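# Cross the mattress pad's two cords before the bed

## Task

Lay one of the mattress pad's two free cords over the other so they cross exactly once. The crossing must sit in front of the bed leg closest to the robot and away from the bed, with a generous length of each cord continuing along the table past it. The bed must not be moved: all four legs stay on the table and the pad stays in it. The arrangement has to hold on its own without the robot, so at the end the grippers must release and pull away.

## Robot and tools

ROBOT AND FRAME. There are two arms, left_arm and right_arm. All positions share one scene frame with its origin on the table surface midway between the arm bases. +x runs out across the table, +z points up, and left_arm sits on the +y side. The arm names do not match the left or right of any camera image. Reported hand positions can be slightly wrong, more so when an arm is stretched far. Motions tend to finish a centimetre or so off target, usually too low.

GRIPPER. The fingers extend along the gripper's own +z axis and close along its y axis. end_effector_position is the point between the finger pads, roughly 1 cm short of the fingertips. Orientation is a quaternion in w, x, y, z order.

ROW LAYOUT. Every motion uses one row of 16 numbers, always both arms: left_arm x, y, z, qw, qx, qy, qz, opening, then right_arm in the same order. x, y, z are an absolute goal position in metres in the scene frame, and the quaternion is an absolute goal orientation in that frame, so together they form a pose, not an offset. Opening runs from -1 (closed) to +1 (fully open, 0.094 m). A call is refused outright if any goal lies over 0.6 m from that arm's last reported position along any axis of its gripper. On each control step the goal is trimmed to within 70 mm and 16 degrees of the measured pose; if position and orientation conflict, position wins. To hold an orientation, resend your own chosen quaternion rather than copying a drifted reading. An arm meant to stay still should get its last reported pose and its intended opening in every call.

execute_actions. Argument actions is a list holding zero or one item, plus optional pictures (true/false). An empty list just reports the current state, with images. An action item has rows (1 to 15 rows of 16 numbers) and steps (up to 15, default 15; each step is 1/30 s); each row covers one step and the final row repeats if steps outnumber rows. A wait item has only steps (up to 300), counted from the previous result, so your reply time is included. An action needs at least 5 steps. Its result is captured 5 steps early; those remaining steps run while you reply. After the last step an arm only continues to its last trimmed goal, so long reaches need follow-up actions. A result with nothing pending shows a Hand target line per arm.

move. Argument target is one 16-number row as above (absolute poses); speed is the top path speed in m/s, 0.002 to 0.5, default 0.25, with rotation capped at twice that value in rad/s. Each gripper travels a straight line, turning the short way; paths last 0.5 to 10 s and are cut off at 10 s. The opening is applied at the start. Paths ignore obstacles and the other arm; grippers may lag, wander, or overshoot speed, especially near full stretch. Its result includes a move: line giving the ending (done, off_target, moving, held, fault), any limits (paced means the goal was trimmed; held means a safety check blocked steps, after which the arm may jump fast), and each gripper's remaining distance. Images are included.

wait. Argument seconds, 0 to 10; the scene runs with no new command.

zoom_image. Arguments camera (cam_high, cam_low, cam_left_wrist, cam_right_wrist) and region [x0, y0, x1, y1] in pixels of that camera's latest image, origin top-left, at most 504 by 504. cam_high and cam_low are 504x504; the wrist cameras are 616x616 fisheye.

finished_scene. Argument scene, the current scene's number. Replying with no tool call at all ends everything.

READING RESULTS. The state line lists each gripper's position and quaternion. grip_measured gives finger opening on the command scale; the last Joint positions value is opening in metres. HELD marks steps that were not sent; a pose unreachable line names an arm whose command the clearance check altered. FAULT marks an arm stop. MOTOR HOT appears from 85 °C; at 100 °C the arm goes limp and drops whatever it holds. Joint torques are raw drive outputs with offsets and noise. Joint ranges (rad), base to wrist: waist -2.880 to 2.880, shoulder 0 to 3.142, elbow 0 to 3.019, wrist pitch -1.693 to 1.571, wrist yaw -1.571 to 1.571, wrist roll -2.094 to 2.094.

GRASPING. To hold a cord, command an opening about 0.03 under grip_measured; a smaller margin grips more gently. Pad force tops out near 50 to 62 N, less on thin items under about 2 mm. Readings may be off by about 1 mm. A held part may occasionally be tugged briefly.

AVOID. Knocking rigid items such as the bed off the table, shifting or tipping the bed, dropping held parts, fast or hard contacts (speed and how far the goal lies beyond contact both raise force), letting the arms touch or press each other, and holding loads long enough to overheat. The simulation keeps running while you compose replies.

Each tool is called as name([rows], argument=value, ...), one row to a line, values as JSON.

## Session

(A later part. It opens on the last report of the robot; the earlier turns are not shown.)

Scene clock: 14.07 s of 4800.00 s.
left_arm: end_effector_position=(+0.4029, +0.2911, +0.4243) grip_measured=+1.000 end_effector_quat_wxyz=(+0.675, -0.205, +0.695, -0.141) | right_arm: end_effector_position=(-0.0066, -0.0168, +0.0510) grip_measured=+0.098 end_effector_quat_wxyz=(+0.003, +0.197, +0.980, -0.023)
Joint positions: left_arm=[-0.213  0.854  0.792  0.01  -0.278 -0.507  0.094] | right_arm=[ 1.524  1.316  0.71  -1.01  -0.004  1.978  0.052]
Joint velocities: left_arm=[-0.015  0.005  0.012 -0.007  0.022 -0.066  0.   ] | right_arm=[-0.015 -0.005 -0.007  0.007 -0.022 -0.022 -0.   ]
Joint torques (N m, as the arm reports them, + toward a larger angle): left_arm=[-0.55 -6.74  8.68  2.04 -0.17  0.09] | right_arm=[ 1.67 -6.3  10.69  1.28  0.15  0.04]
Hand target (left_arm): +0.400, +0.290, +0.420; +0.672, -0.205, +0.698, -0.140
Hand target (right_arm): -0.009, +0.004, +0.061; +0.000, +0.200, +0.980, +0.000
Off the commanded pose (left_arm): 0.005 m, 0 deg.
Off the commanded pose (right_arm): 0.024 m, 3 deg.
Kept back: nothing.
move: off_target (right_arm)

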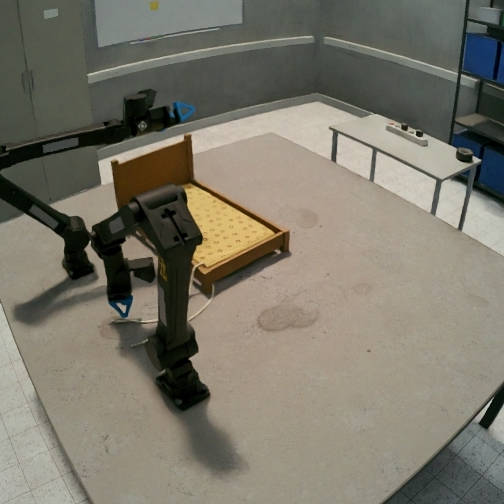

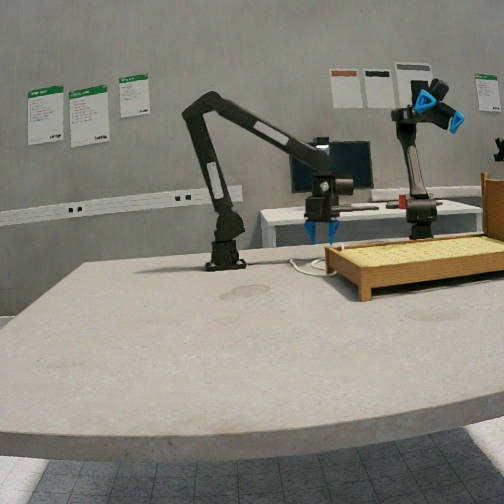

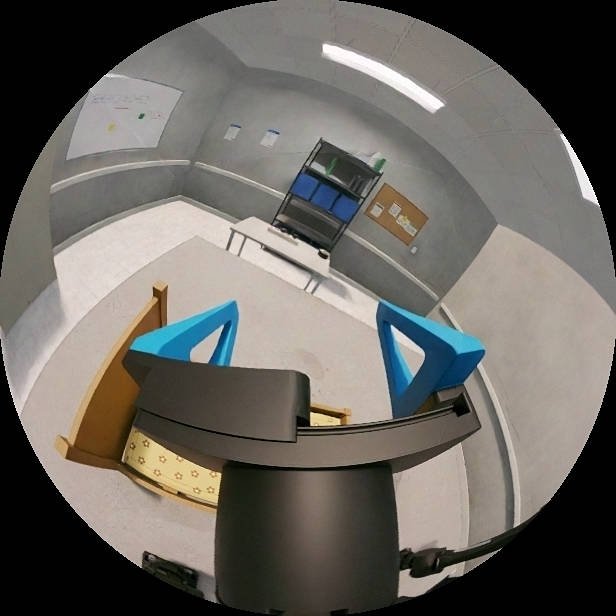

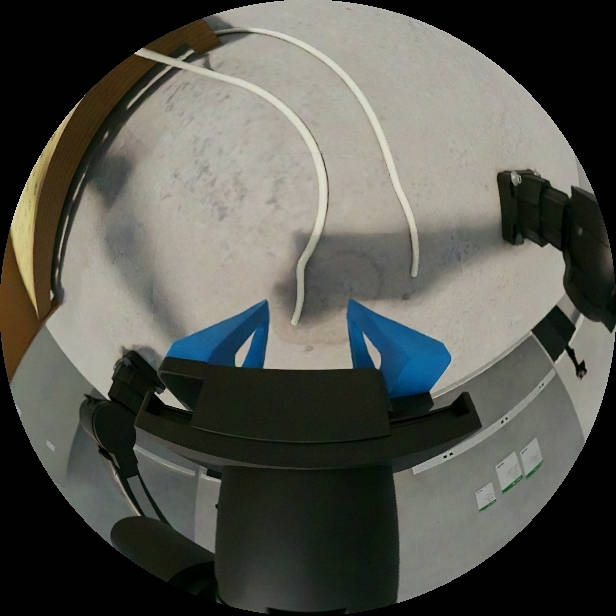

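move(target=[0.4,0.29,0.42,0.672,-0.205,0.698,-0.14,1,-0.015,-0.006,-0.001,0,0.2,0.98,0,0.1], speed=0.06)

execute_actions([
  {"rows":[[0.4,0.29,0.42,0.672,-0.205,0.698,-0.14,1,-0.015,-0.006,-0.001,0,0.2,0.98,0,-0.98]],"steps":14},
])

move(target=[0.4,0.29,0.42,0.672,-0.205,0.698,-0.14,1,0.1,-0.05,0.19,0,-0.3827,0.9239,0,-0.98])

Scene clock: 15.50 s of 4800.00 s.
left_arm: end_effector_position=(+0.4029, +0.2911, +0.4243) grip_measured=+1.000 end_effector_quat_wxyz=(+0.675, -0.205, +0.695, -0.141) | right_arm: end_effector_position=(-0.0124, -0.0081, +0.0068) grip_measured=+0.098 end_effector_quat_wxyz=(-0.001, +0.199, +0.980, +0.001)
Joint positions: left_arm=[-0.213  0.854  0.792  0.01  -0.278 -0.507  0.094] | right_arm=[ 1.545  1.404  0.646 -0.811 -0.001  2.001  0.052]
Joint velocities: left_arm=[ 0.024  0.005  0.007 -0.002 -0.037 -0.037  0.   ] | right_arm=[ 0.005 -0.015 -0.002  0.002 -0.081  0.037 -0.001]
Joint torques (N m, as the arm reports them, + toward a larger angle): left_arm=[-0.59 -6.7   8.66  2.03 -0.17  0.08] | right_arm=[ 1.7  -6.05  7.01  1.84  0.09  0.  ]
Hand target (left_arm): +0.400, +0.290, +0.420; +0.672, -0.205, +0.698, -0.140
Hand target (right_arm): -0.015, -0.007, -0.000; +0.000, +0.200, +0.980, +0.000
Off the commanded pose (left_arm): 0.005 m, 0 deg.
Off the commanded pose (right_arm): 0.008 m, 0 deg.
Kept back: nothing.
move: done

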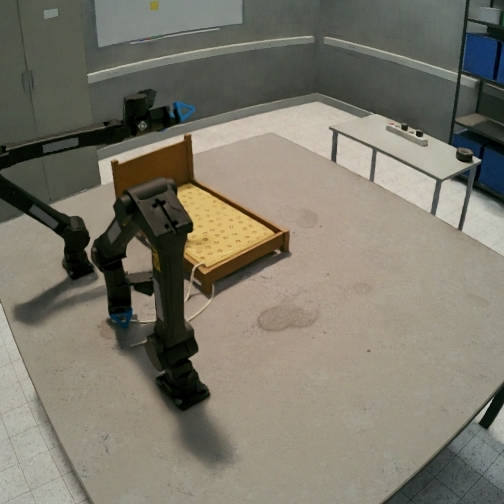

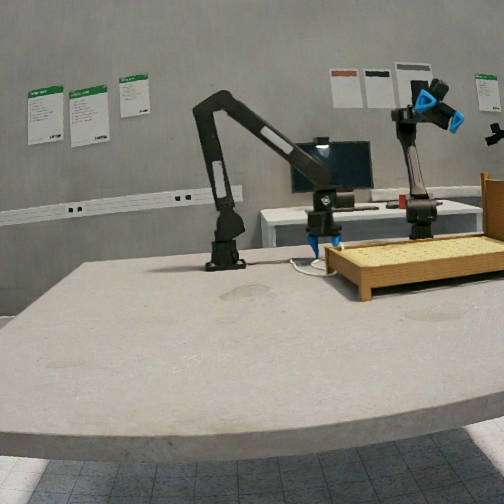

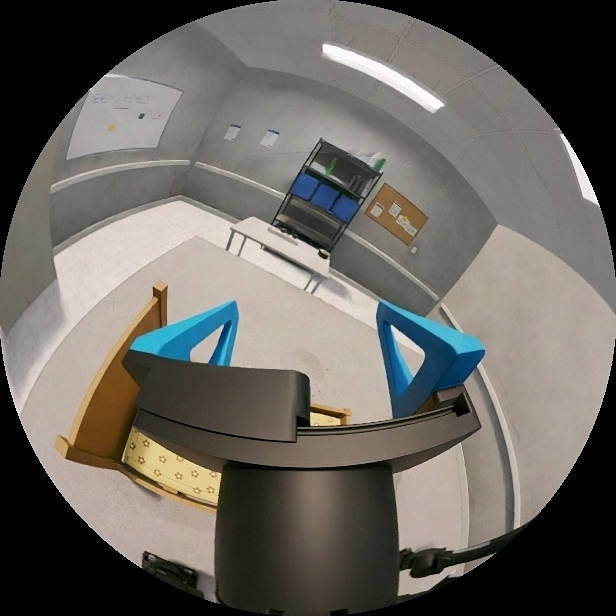

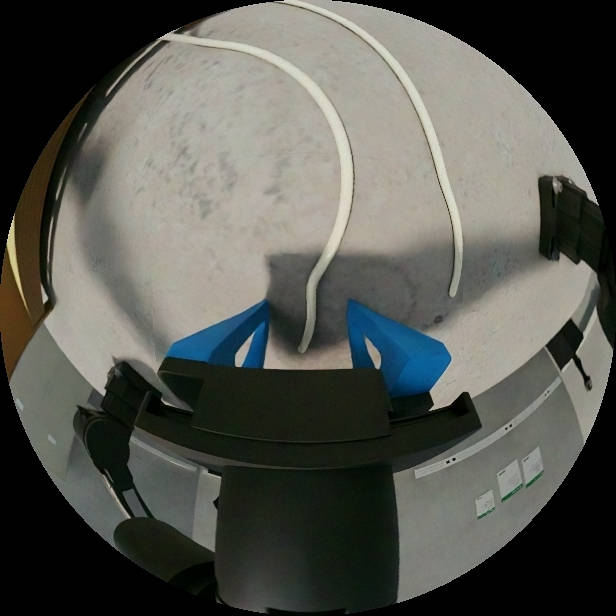

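Scene clock: 15.80 s of 4800.00 s.
left_arm: end_effector_position=(+0.4029, +0.2911, +0.4243) grip_measured=+1.000 end_effector_quat_wxyz=(+0.675, -0.205, +0.695, -0.141) | right_arm: end_effector_position=(-0.0124, -0.0071, +0.0065) grip_measured=-0.957 end_effector_quat_wxyz=(-0.001, +0.199, +0.980, +0.003)
Joint positions: left_arm=[-0.213  0.854  0.792  0.01  -0.278 -0.507  0.094] | right_arm=[ 1.545  1.405  0.646 -0.806 -0.001  2.001  0.002]
Joint velocities: left_arm=[ 0.005 -0.015 -0.007  0.017  0.037  0.022  0.   ] | right_arm=[ 0.005  0.005  0.007  0.002 -0.022  0.051  0.001]
Joint torques (N m, as the arm reports them, + toward a larger angle): left_arm=[-0.63 -6.73  8.67  2.04 -0.17  0.09] | right_arm=[ 1.61 -5.87  7.05  1.64  0.07  0.01]
Steps of this call (steps 1 to 9: the first 9 steps of this action). Readings (end_effector_position):
1: left_arm (+0.4029, +0.2911, +0.4243) | right_arm (-0.0124, -0.0077, +0.0068)
2: left_arm (+0.4029, +0.2911, +0.4243) | right_arm (-0.0124, -0.0071, +0.0066)
4: left_arm (+0.4029, +0.2911, +0.4243) | right_arm (-0.0124, -0.0070, +0.0066)
8: left_arm (+0.4029, +0.2911, +0.4243) | right_arm (-0.0124, -0.0071, +0.0065)
9: the state above

Scene clock: 19.03 s of 4800.00 s.
left_arm: end_effector_position=(+0.4029, +0.2911, +0.4243) grip_measured=+1.000 end_effector_quat_wxyz=(+0.675, -0.205, +0.695, -0.141) | right_arm: end_effector_position=(+0.0926, -0.0589, +0.1675) grip_measured=-0.957 end_effector_quat_wxyz=(-0.014, -0.379, +0.925, -0.017)
Joint positions: left_arm=[-0.213  0.854  0.792  0.01  -0.278 -0.507  0.094] | right_arm=[ 1.154  1.096  0.871 -1.39   0.002  0.433  0.002]
Joint velocities: left_arm=[ 0.005  0.005 -0.012  0.017  0.095 -0.022  0.   ] | right_arm=[ 0.005  0.015 -0.017  0.002 -0.022  0.022 -0.   ]
Joint torques (N m, as the arm reports them, + toward a larger angle): left_arm=[-0.59 -6.74  8.67  2.04 -0.17  0.09] | right_arm=[ 0.2  -6.24 12.78 -0.01 -0.12 -0.18]
Hand target (left_arm): +0.400, +0.290, +0.420; +0.672, -0.205, +0.698, -0.140
Hand target (right_arm): +0.098, -0.049, +0.188; -0.002, -0.383, +0.924, -0.001
Off your previous action's commanded pose (left_arm): 0.005 m, 0 deg at its last step (step 5 of this call).
Off your previous action's commanded pose (right_arm): 0.008 m, 0 deg at its last step (step 5 of this call).
Off the commanded pose (left_arm): 0.005 m, 0 deg.
Off the commanded pose (right_arm): 0.025 m, 3 deg.
Kept back: nothing.
move: off_target (right_arm)

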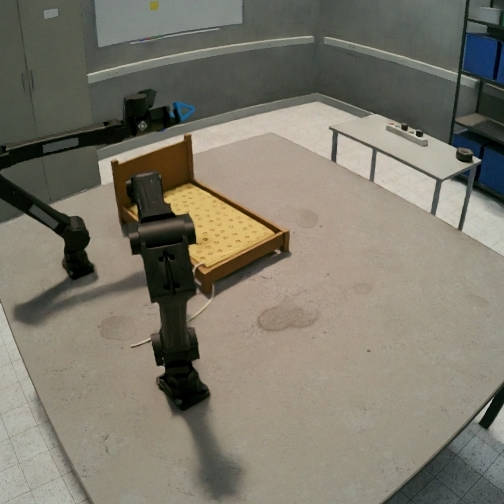

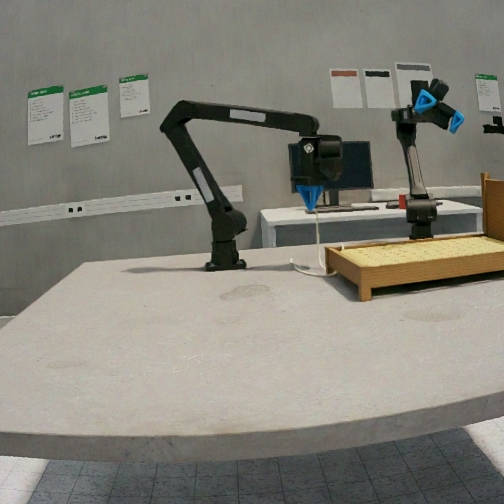

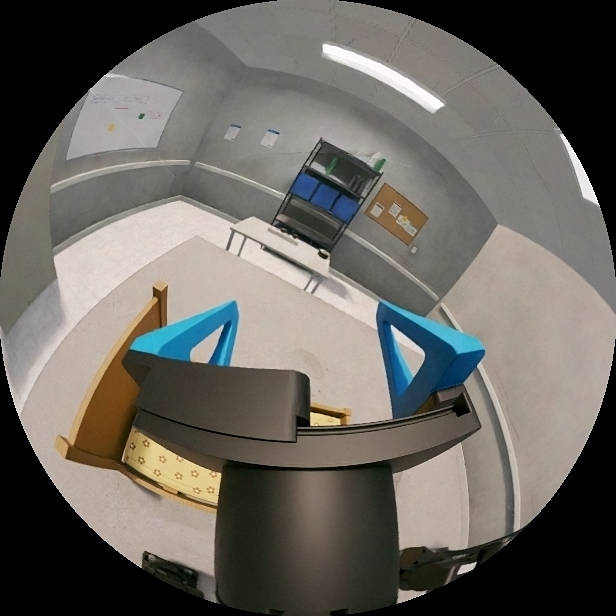

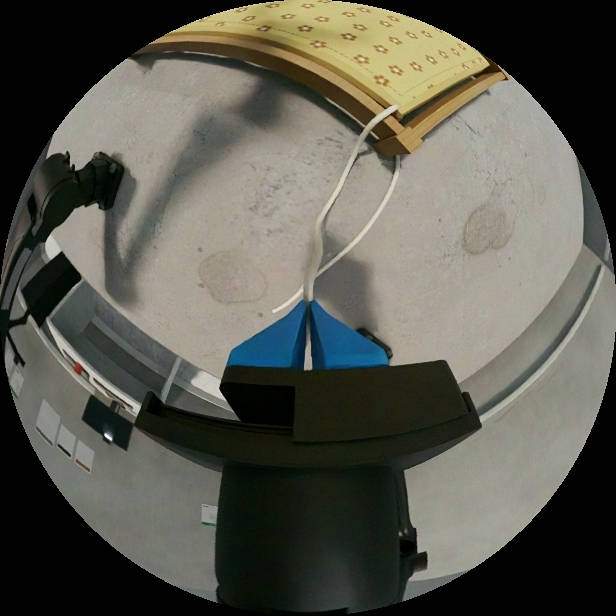

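move(target=[0.4,0.29,0.42,0.672,-0.205,0.698,-0.14,1,0.15,-0.18,0.13,0,-0.62,0.785,0,-0.98], speed=0.2)

move(target=[0.4,0.29,0.42,0.672,-0.205,0.698,-0.14,1,0.165,-0.245,0.008,0,-0.7071,0.7071,0,-0.98], speed=0.12)

Scene clock: 21.33 s of 4800.00 s.
left_arm: end_effector_position=(+0.4029, +0.2911, +0.4243) grip_measured=+1.000 end_effector_quat_wxyz=(+0.675, -0.205, +0.695, -0.141) | right_arm: end_effector_position=(+0.1420, -0.1838, +0.1268) grip_measured=-0.957 end_effector_quat_wxyz=(-0.019, -0.616, +0.787, -0.002)
Joint positions: left_arm=[-0.213  0.854  0.792  0.01  -0.278 -0.507  0.094] | right_arm=[ 0.669  0.878  0.633 -1.363  0.003 -0.602  0.002]
Joint velocities: left_arm=[-0.015 -0.005 -0.022  0.002  0.022 -0.022  0.   ] | right_arm=[ 0.005 -0.005  0.022  0.002 -0.007 -0.037  0.001]
Joint torques (N m, as the arm reports them, + toward a larger angle): left_arm=[-0.57 -6.73  8.68  2.05 -0.17  0.09] | right_arm=[ 0.3  -3.41  9.56  1.65 -0.21 -0.16]
Hand target (left_arm): +0.400, +0.290, +0.420; +0.672, -0.205, +0.698, -0.140
Hand target (right_arm): +0.147, -0.180, +0.130; -0.002, -0.620, +0.785, +0.000
Off the commanded pose (left_arm): 0.005 m, 0 deg.
Off the commanded pose (right_arm): 0.009 m, 2 deg.
Kept back: nothing.
move: done

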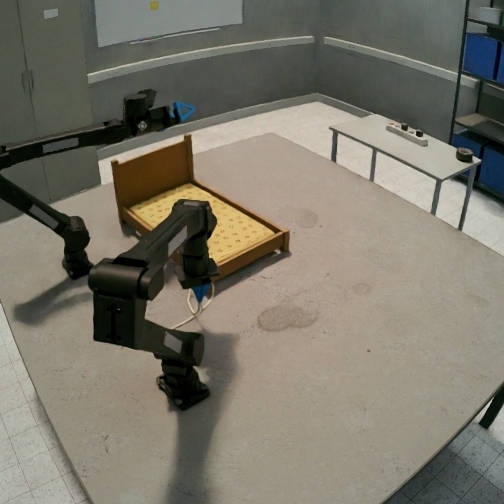

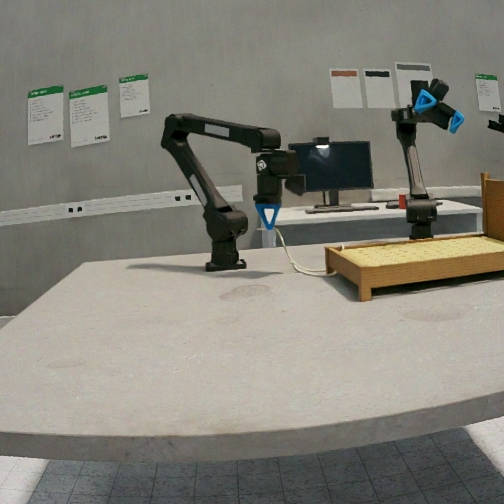

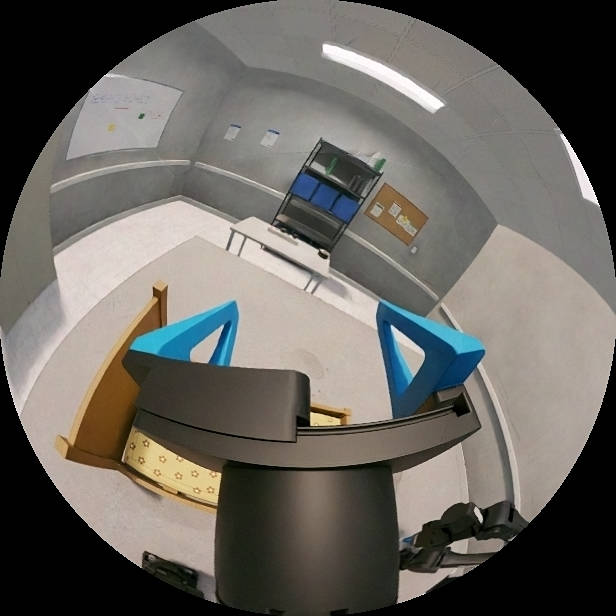

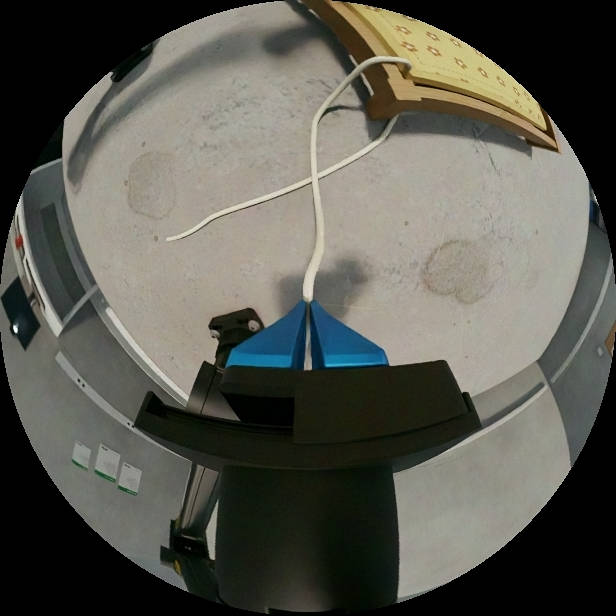

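Scene clock: 23.03 s of 4800.00 s.
left_arm: end_effector_position=(+0.4029, +0.2911, +0.4243) grip_measured=+1.000 end_effector_quat_wxyz=(+0.675, -0.205, +0.695, -0.141) | right_arm: end_effector_position=(+0.1551, -0.2472, +0.0083) grip_measured=-0.957 end_effector_quat_wxyz=(+0.011, +0.704, -0.710, -0.003)
Joint positions: left_arm=[-0.213  0.854  0.792  0.01  -0.278 -0.507  0.094] | right_arm=[ 0.335  0.994  0.345 -0.944  0.003 -1.17   0.002]
Joint velocities: left_arm=[ 0.015 -0.005  0.037 -0.007 -0.007  0.037  0.   ] | right_arm=[ 0.005 -0.005  0.007  0.007  0.007 -0.037 -0.001]
Joint torques (N m, as the arm reports them, + toward a larger angle): left_arm=[-0.6  -6.72  8.68  2.05 -0.17  0.08] | right_arm=[ 0.26 -2.12  8.24  1.63 -0.25 -0.23]
Hand target (left_arm): +0.400, +0.290, +0.420; +0.672, -0.205, +0.698, -0.140
Hand target (right_arm): +0.162, -0.245, +0.009; +0.002, +0.707, -0.707, -0.001
Off the commanded pose (left_arm): 0.005 m, 0 deg.
Off the commanded pose (right_arm): 0.010 m, 1 deg.
Kept back: nothing.
move: done

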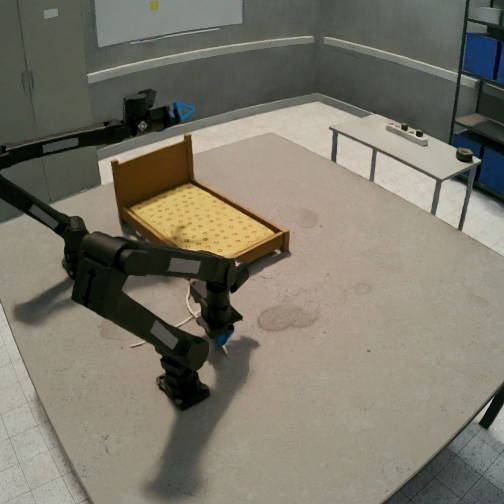

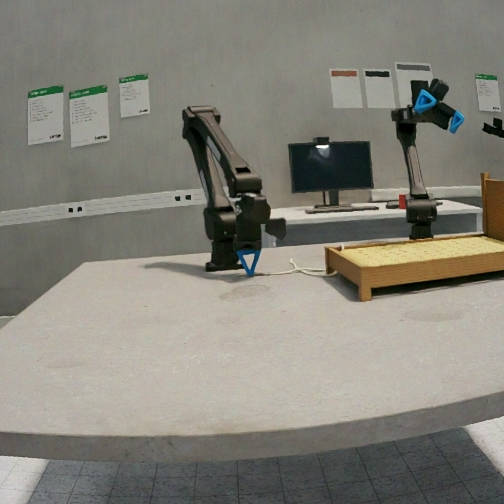

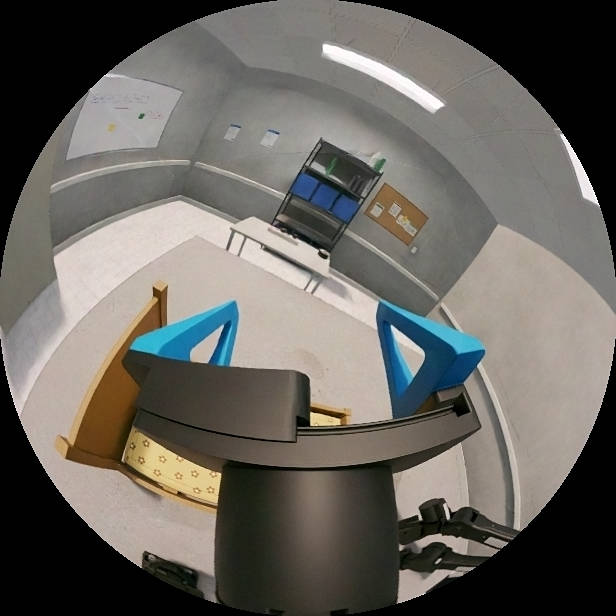

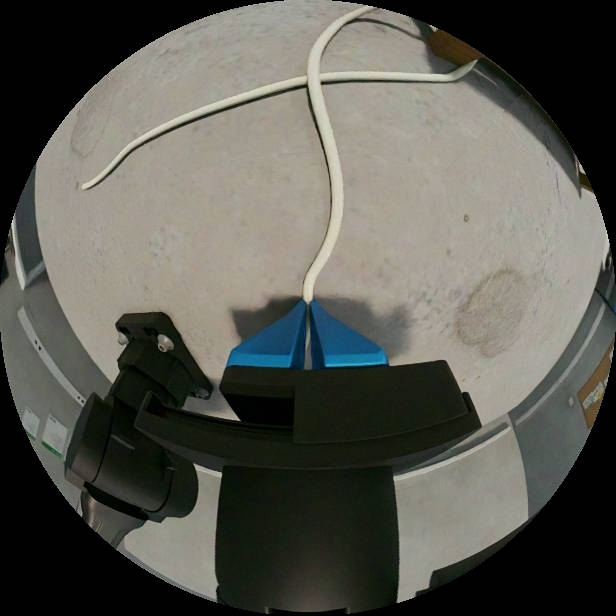

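execute_actions([
  {"rows":[[0.4,0.29,0.42,0.672,-0.205,0.698,-0.14,1,0.165,-0.245,0.008,0,-0.7071,0.7071,0,0]],"steps":7},
])

move(target=[0.2,0.33,0.45,0.672,-0.205,0.698,-0.14,1,0.22,-0.37,0.22,0,-0.66,0.751,0,0])

Scene clock: 23.27 s of 4800.00 s.
left_arm: end_effector_position=(+0.4029, +0.2911, +0.4243) grip_measured=+1.000 end_effector_quat_wxyz=(+0.675, -0.205, +0.695, -0.141) | right_arm: end_effector_position=(+0.1561, -0.2469, +0.0080) grip_measured=-0.448 end_effector_quat_wxyz=(+0.009, +0.705, -0.709, -0.003)
Joint positions: left_arm=[-0.213  0.854  0.792  0.01  -0.278 -0.507  0.094] | right_arm=[ 0.334  0.996  0.345 -0.939  0.003 -1.174  0.026]
Joint velocities: left_arm=[-0.005 -0.015  0.002 -0.007 -0.022 -0.022  0.   ] | right_arm=[-0.034  0.044  0.027  0.09  -0.007 -0.051  0.421]
Joint torques (N m, as the arm reports them, + toward a larger angle): left_arm=[-0.62 -6.77  8.66  2.04 -0.17  0.09] | right_arm=[-0.48 -1.72  8.53  1.64 -0.19 -0.2 ]
Steps of this call (steps 1 to 5: nothing new was sent; steps 6 to 7: the first 2 steps of this action). Readings (end_effector_position):
6: left_arm (+0.4029, +0.2911, +0.4243) | right_arm (+0.1554, -0.2470, +0.0082)
7: the state above

Scene clock: 25.13 s of 4800.00 s.
left_arm: end_effector_position=(+0.2061, +0.3307, +0.4500) grip_measured=+1.000 end_effector_quat_wxyz=(+0.671, -0.204, +0.698, -0.142) | right_arm: end_effector_position=(+0.2141, -0.3661, +0.2058) grip_measured=-0.002 end_effector_quat_wxyz=(-0.006, -0.655, +0.755, +0.007)
Joint positions: left_arm=[-0.194  0.23   0.726 -0.556 -0.252 -0.507  0.094] | right_arm=[-0.299  0.922  0.865 -1.532  0.002 -1.671  0.047]
Joint velocities: left_arm=[-0.024 -0.005  0.002 -0.002  0.007 -0.081  0.   ] | right_arm=[-0.005  0.005  0.002  0.007  0.022 -0.007 -0.001]
Joint torques (N m, as the arm reports them, + toward a larger angle): left_arm=[0.68 3.26 8.93 1.88 0.01 0.1 ] | right_arm=[ 0.6  -2.75 12.36 -0.07 -0.26 -0.19]
Hand target (left_arm): +0.204, +0.333, +0.453; +0.672, -0.205, +0.698, -0.140
Hand target (right_arm): +0.221, -0.368, +0.219; -0.001, -0.660, +0.751, +0.003
Off your previous action's commanded pose (left_arm): 0.005 m, 0 deg at its last step (step 5 of this call).
Off your previous action's commanded pose (right_arm): 0.008 m, 1 deg at its last step (step 5 of this call).
Off the commanded pose (left_arm): 0.006 m, 0 deg.
Off the commanded pose (right_arm): 0.016 m, 1 deg.
Kept back: nothing.
move: off_target (right_arm)

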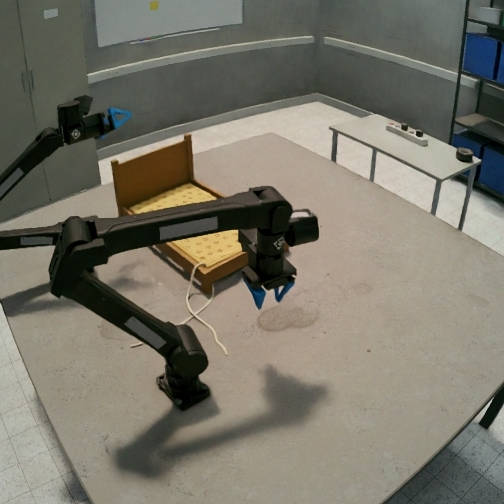

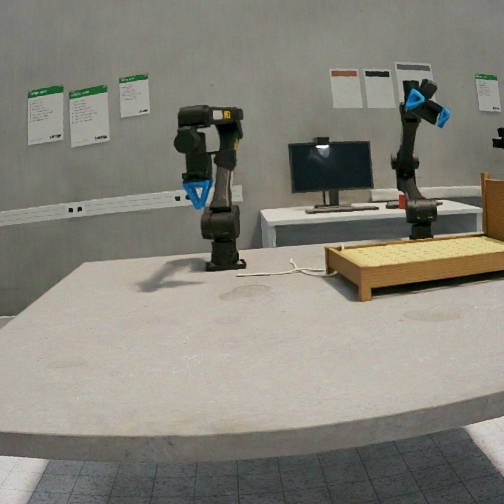

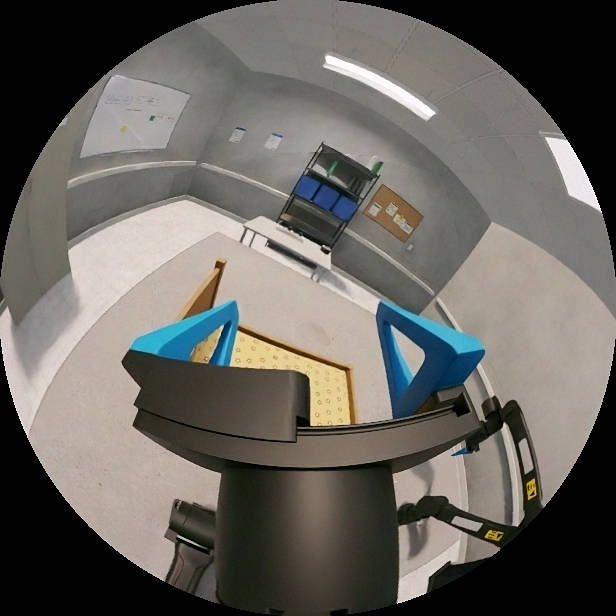

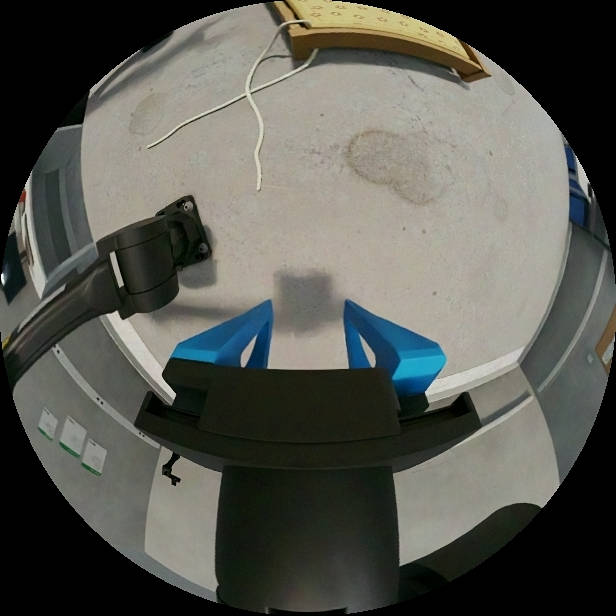

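finished_scene(scene=2)

The scene is finished: the task was done.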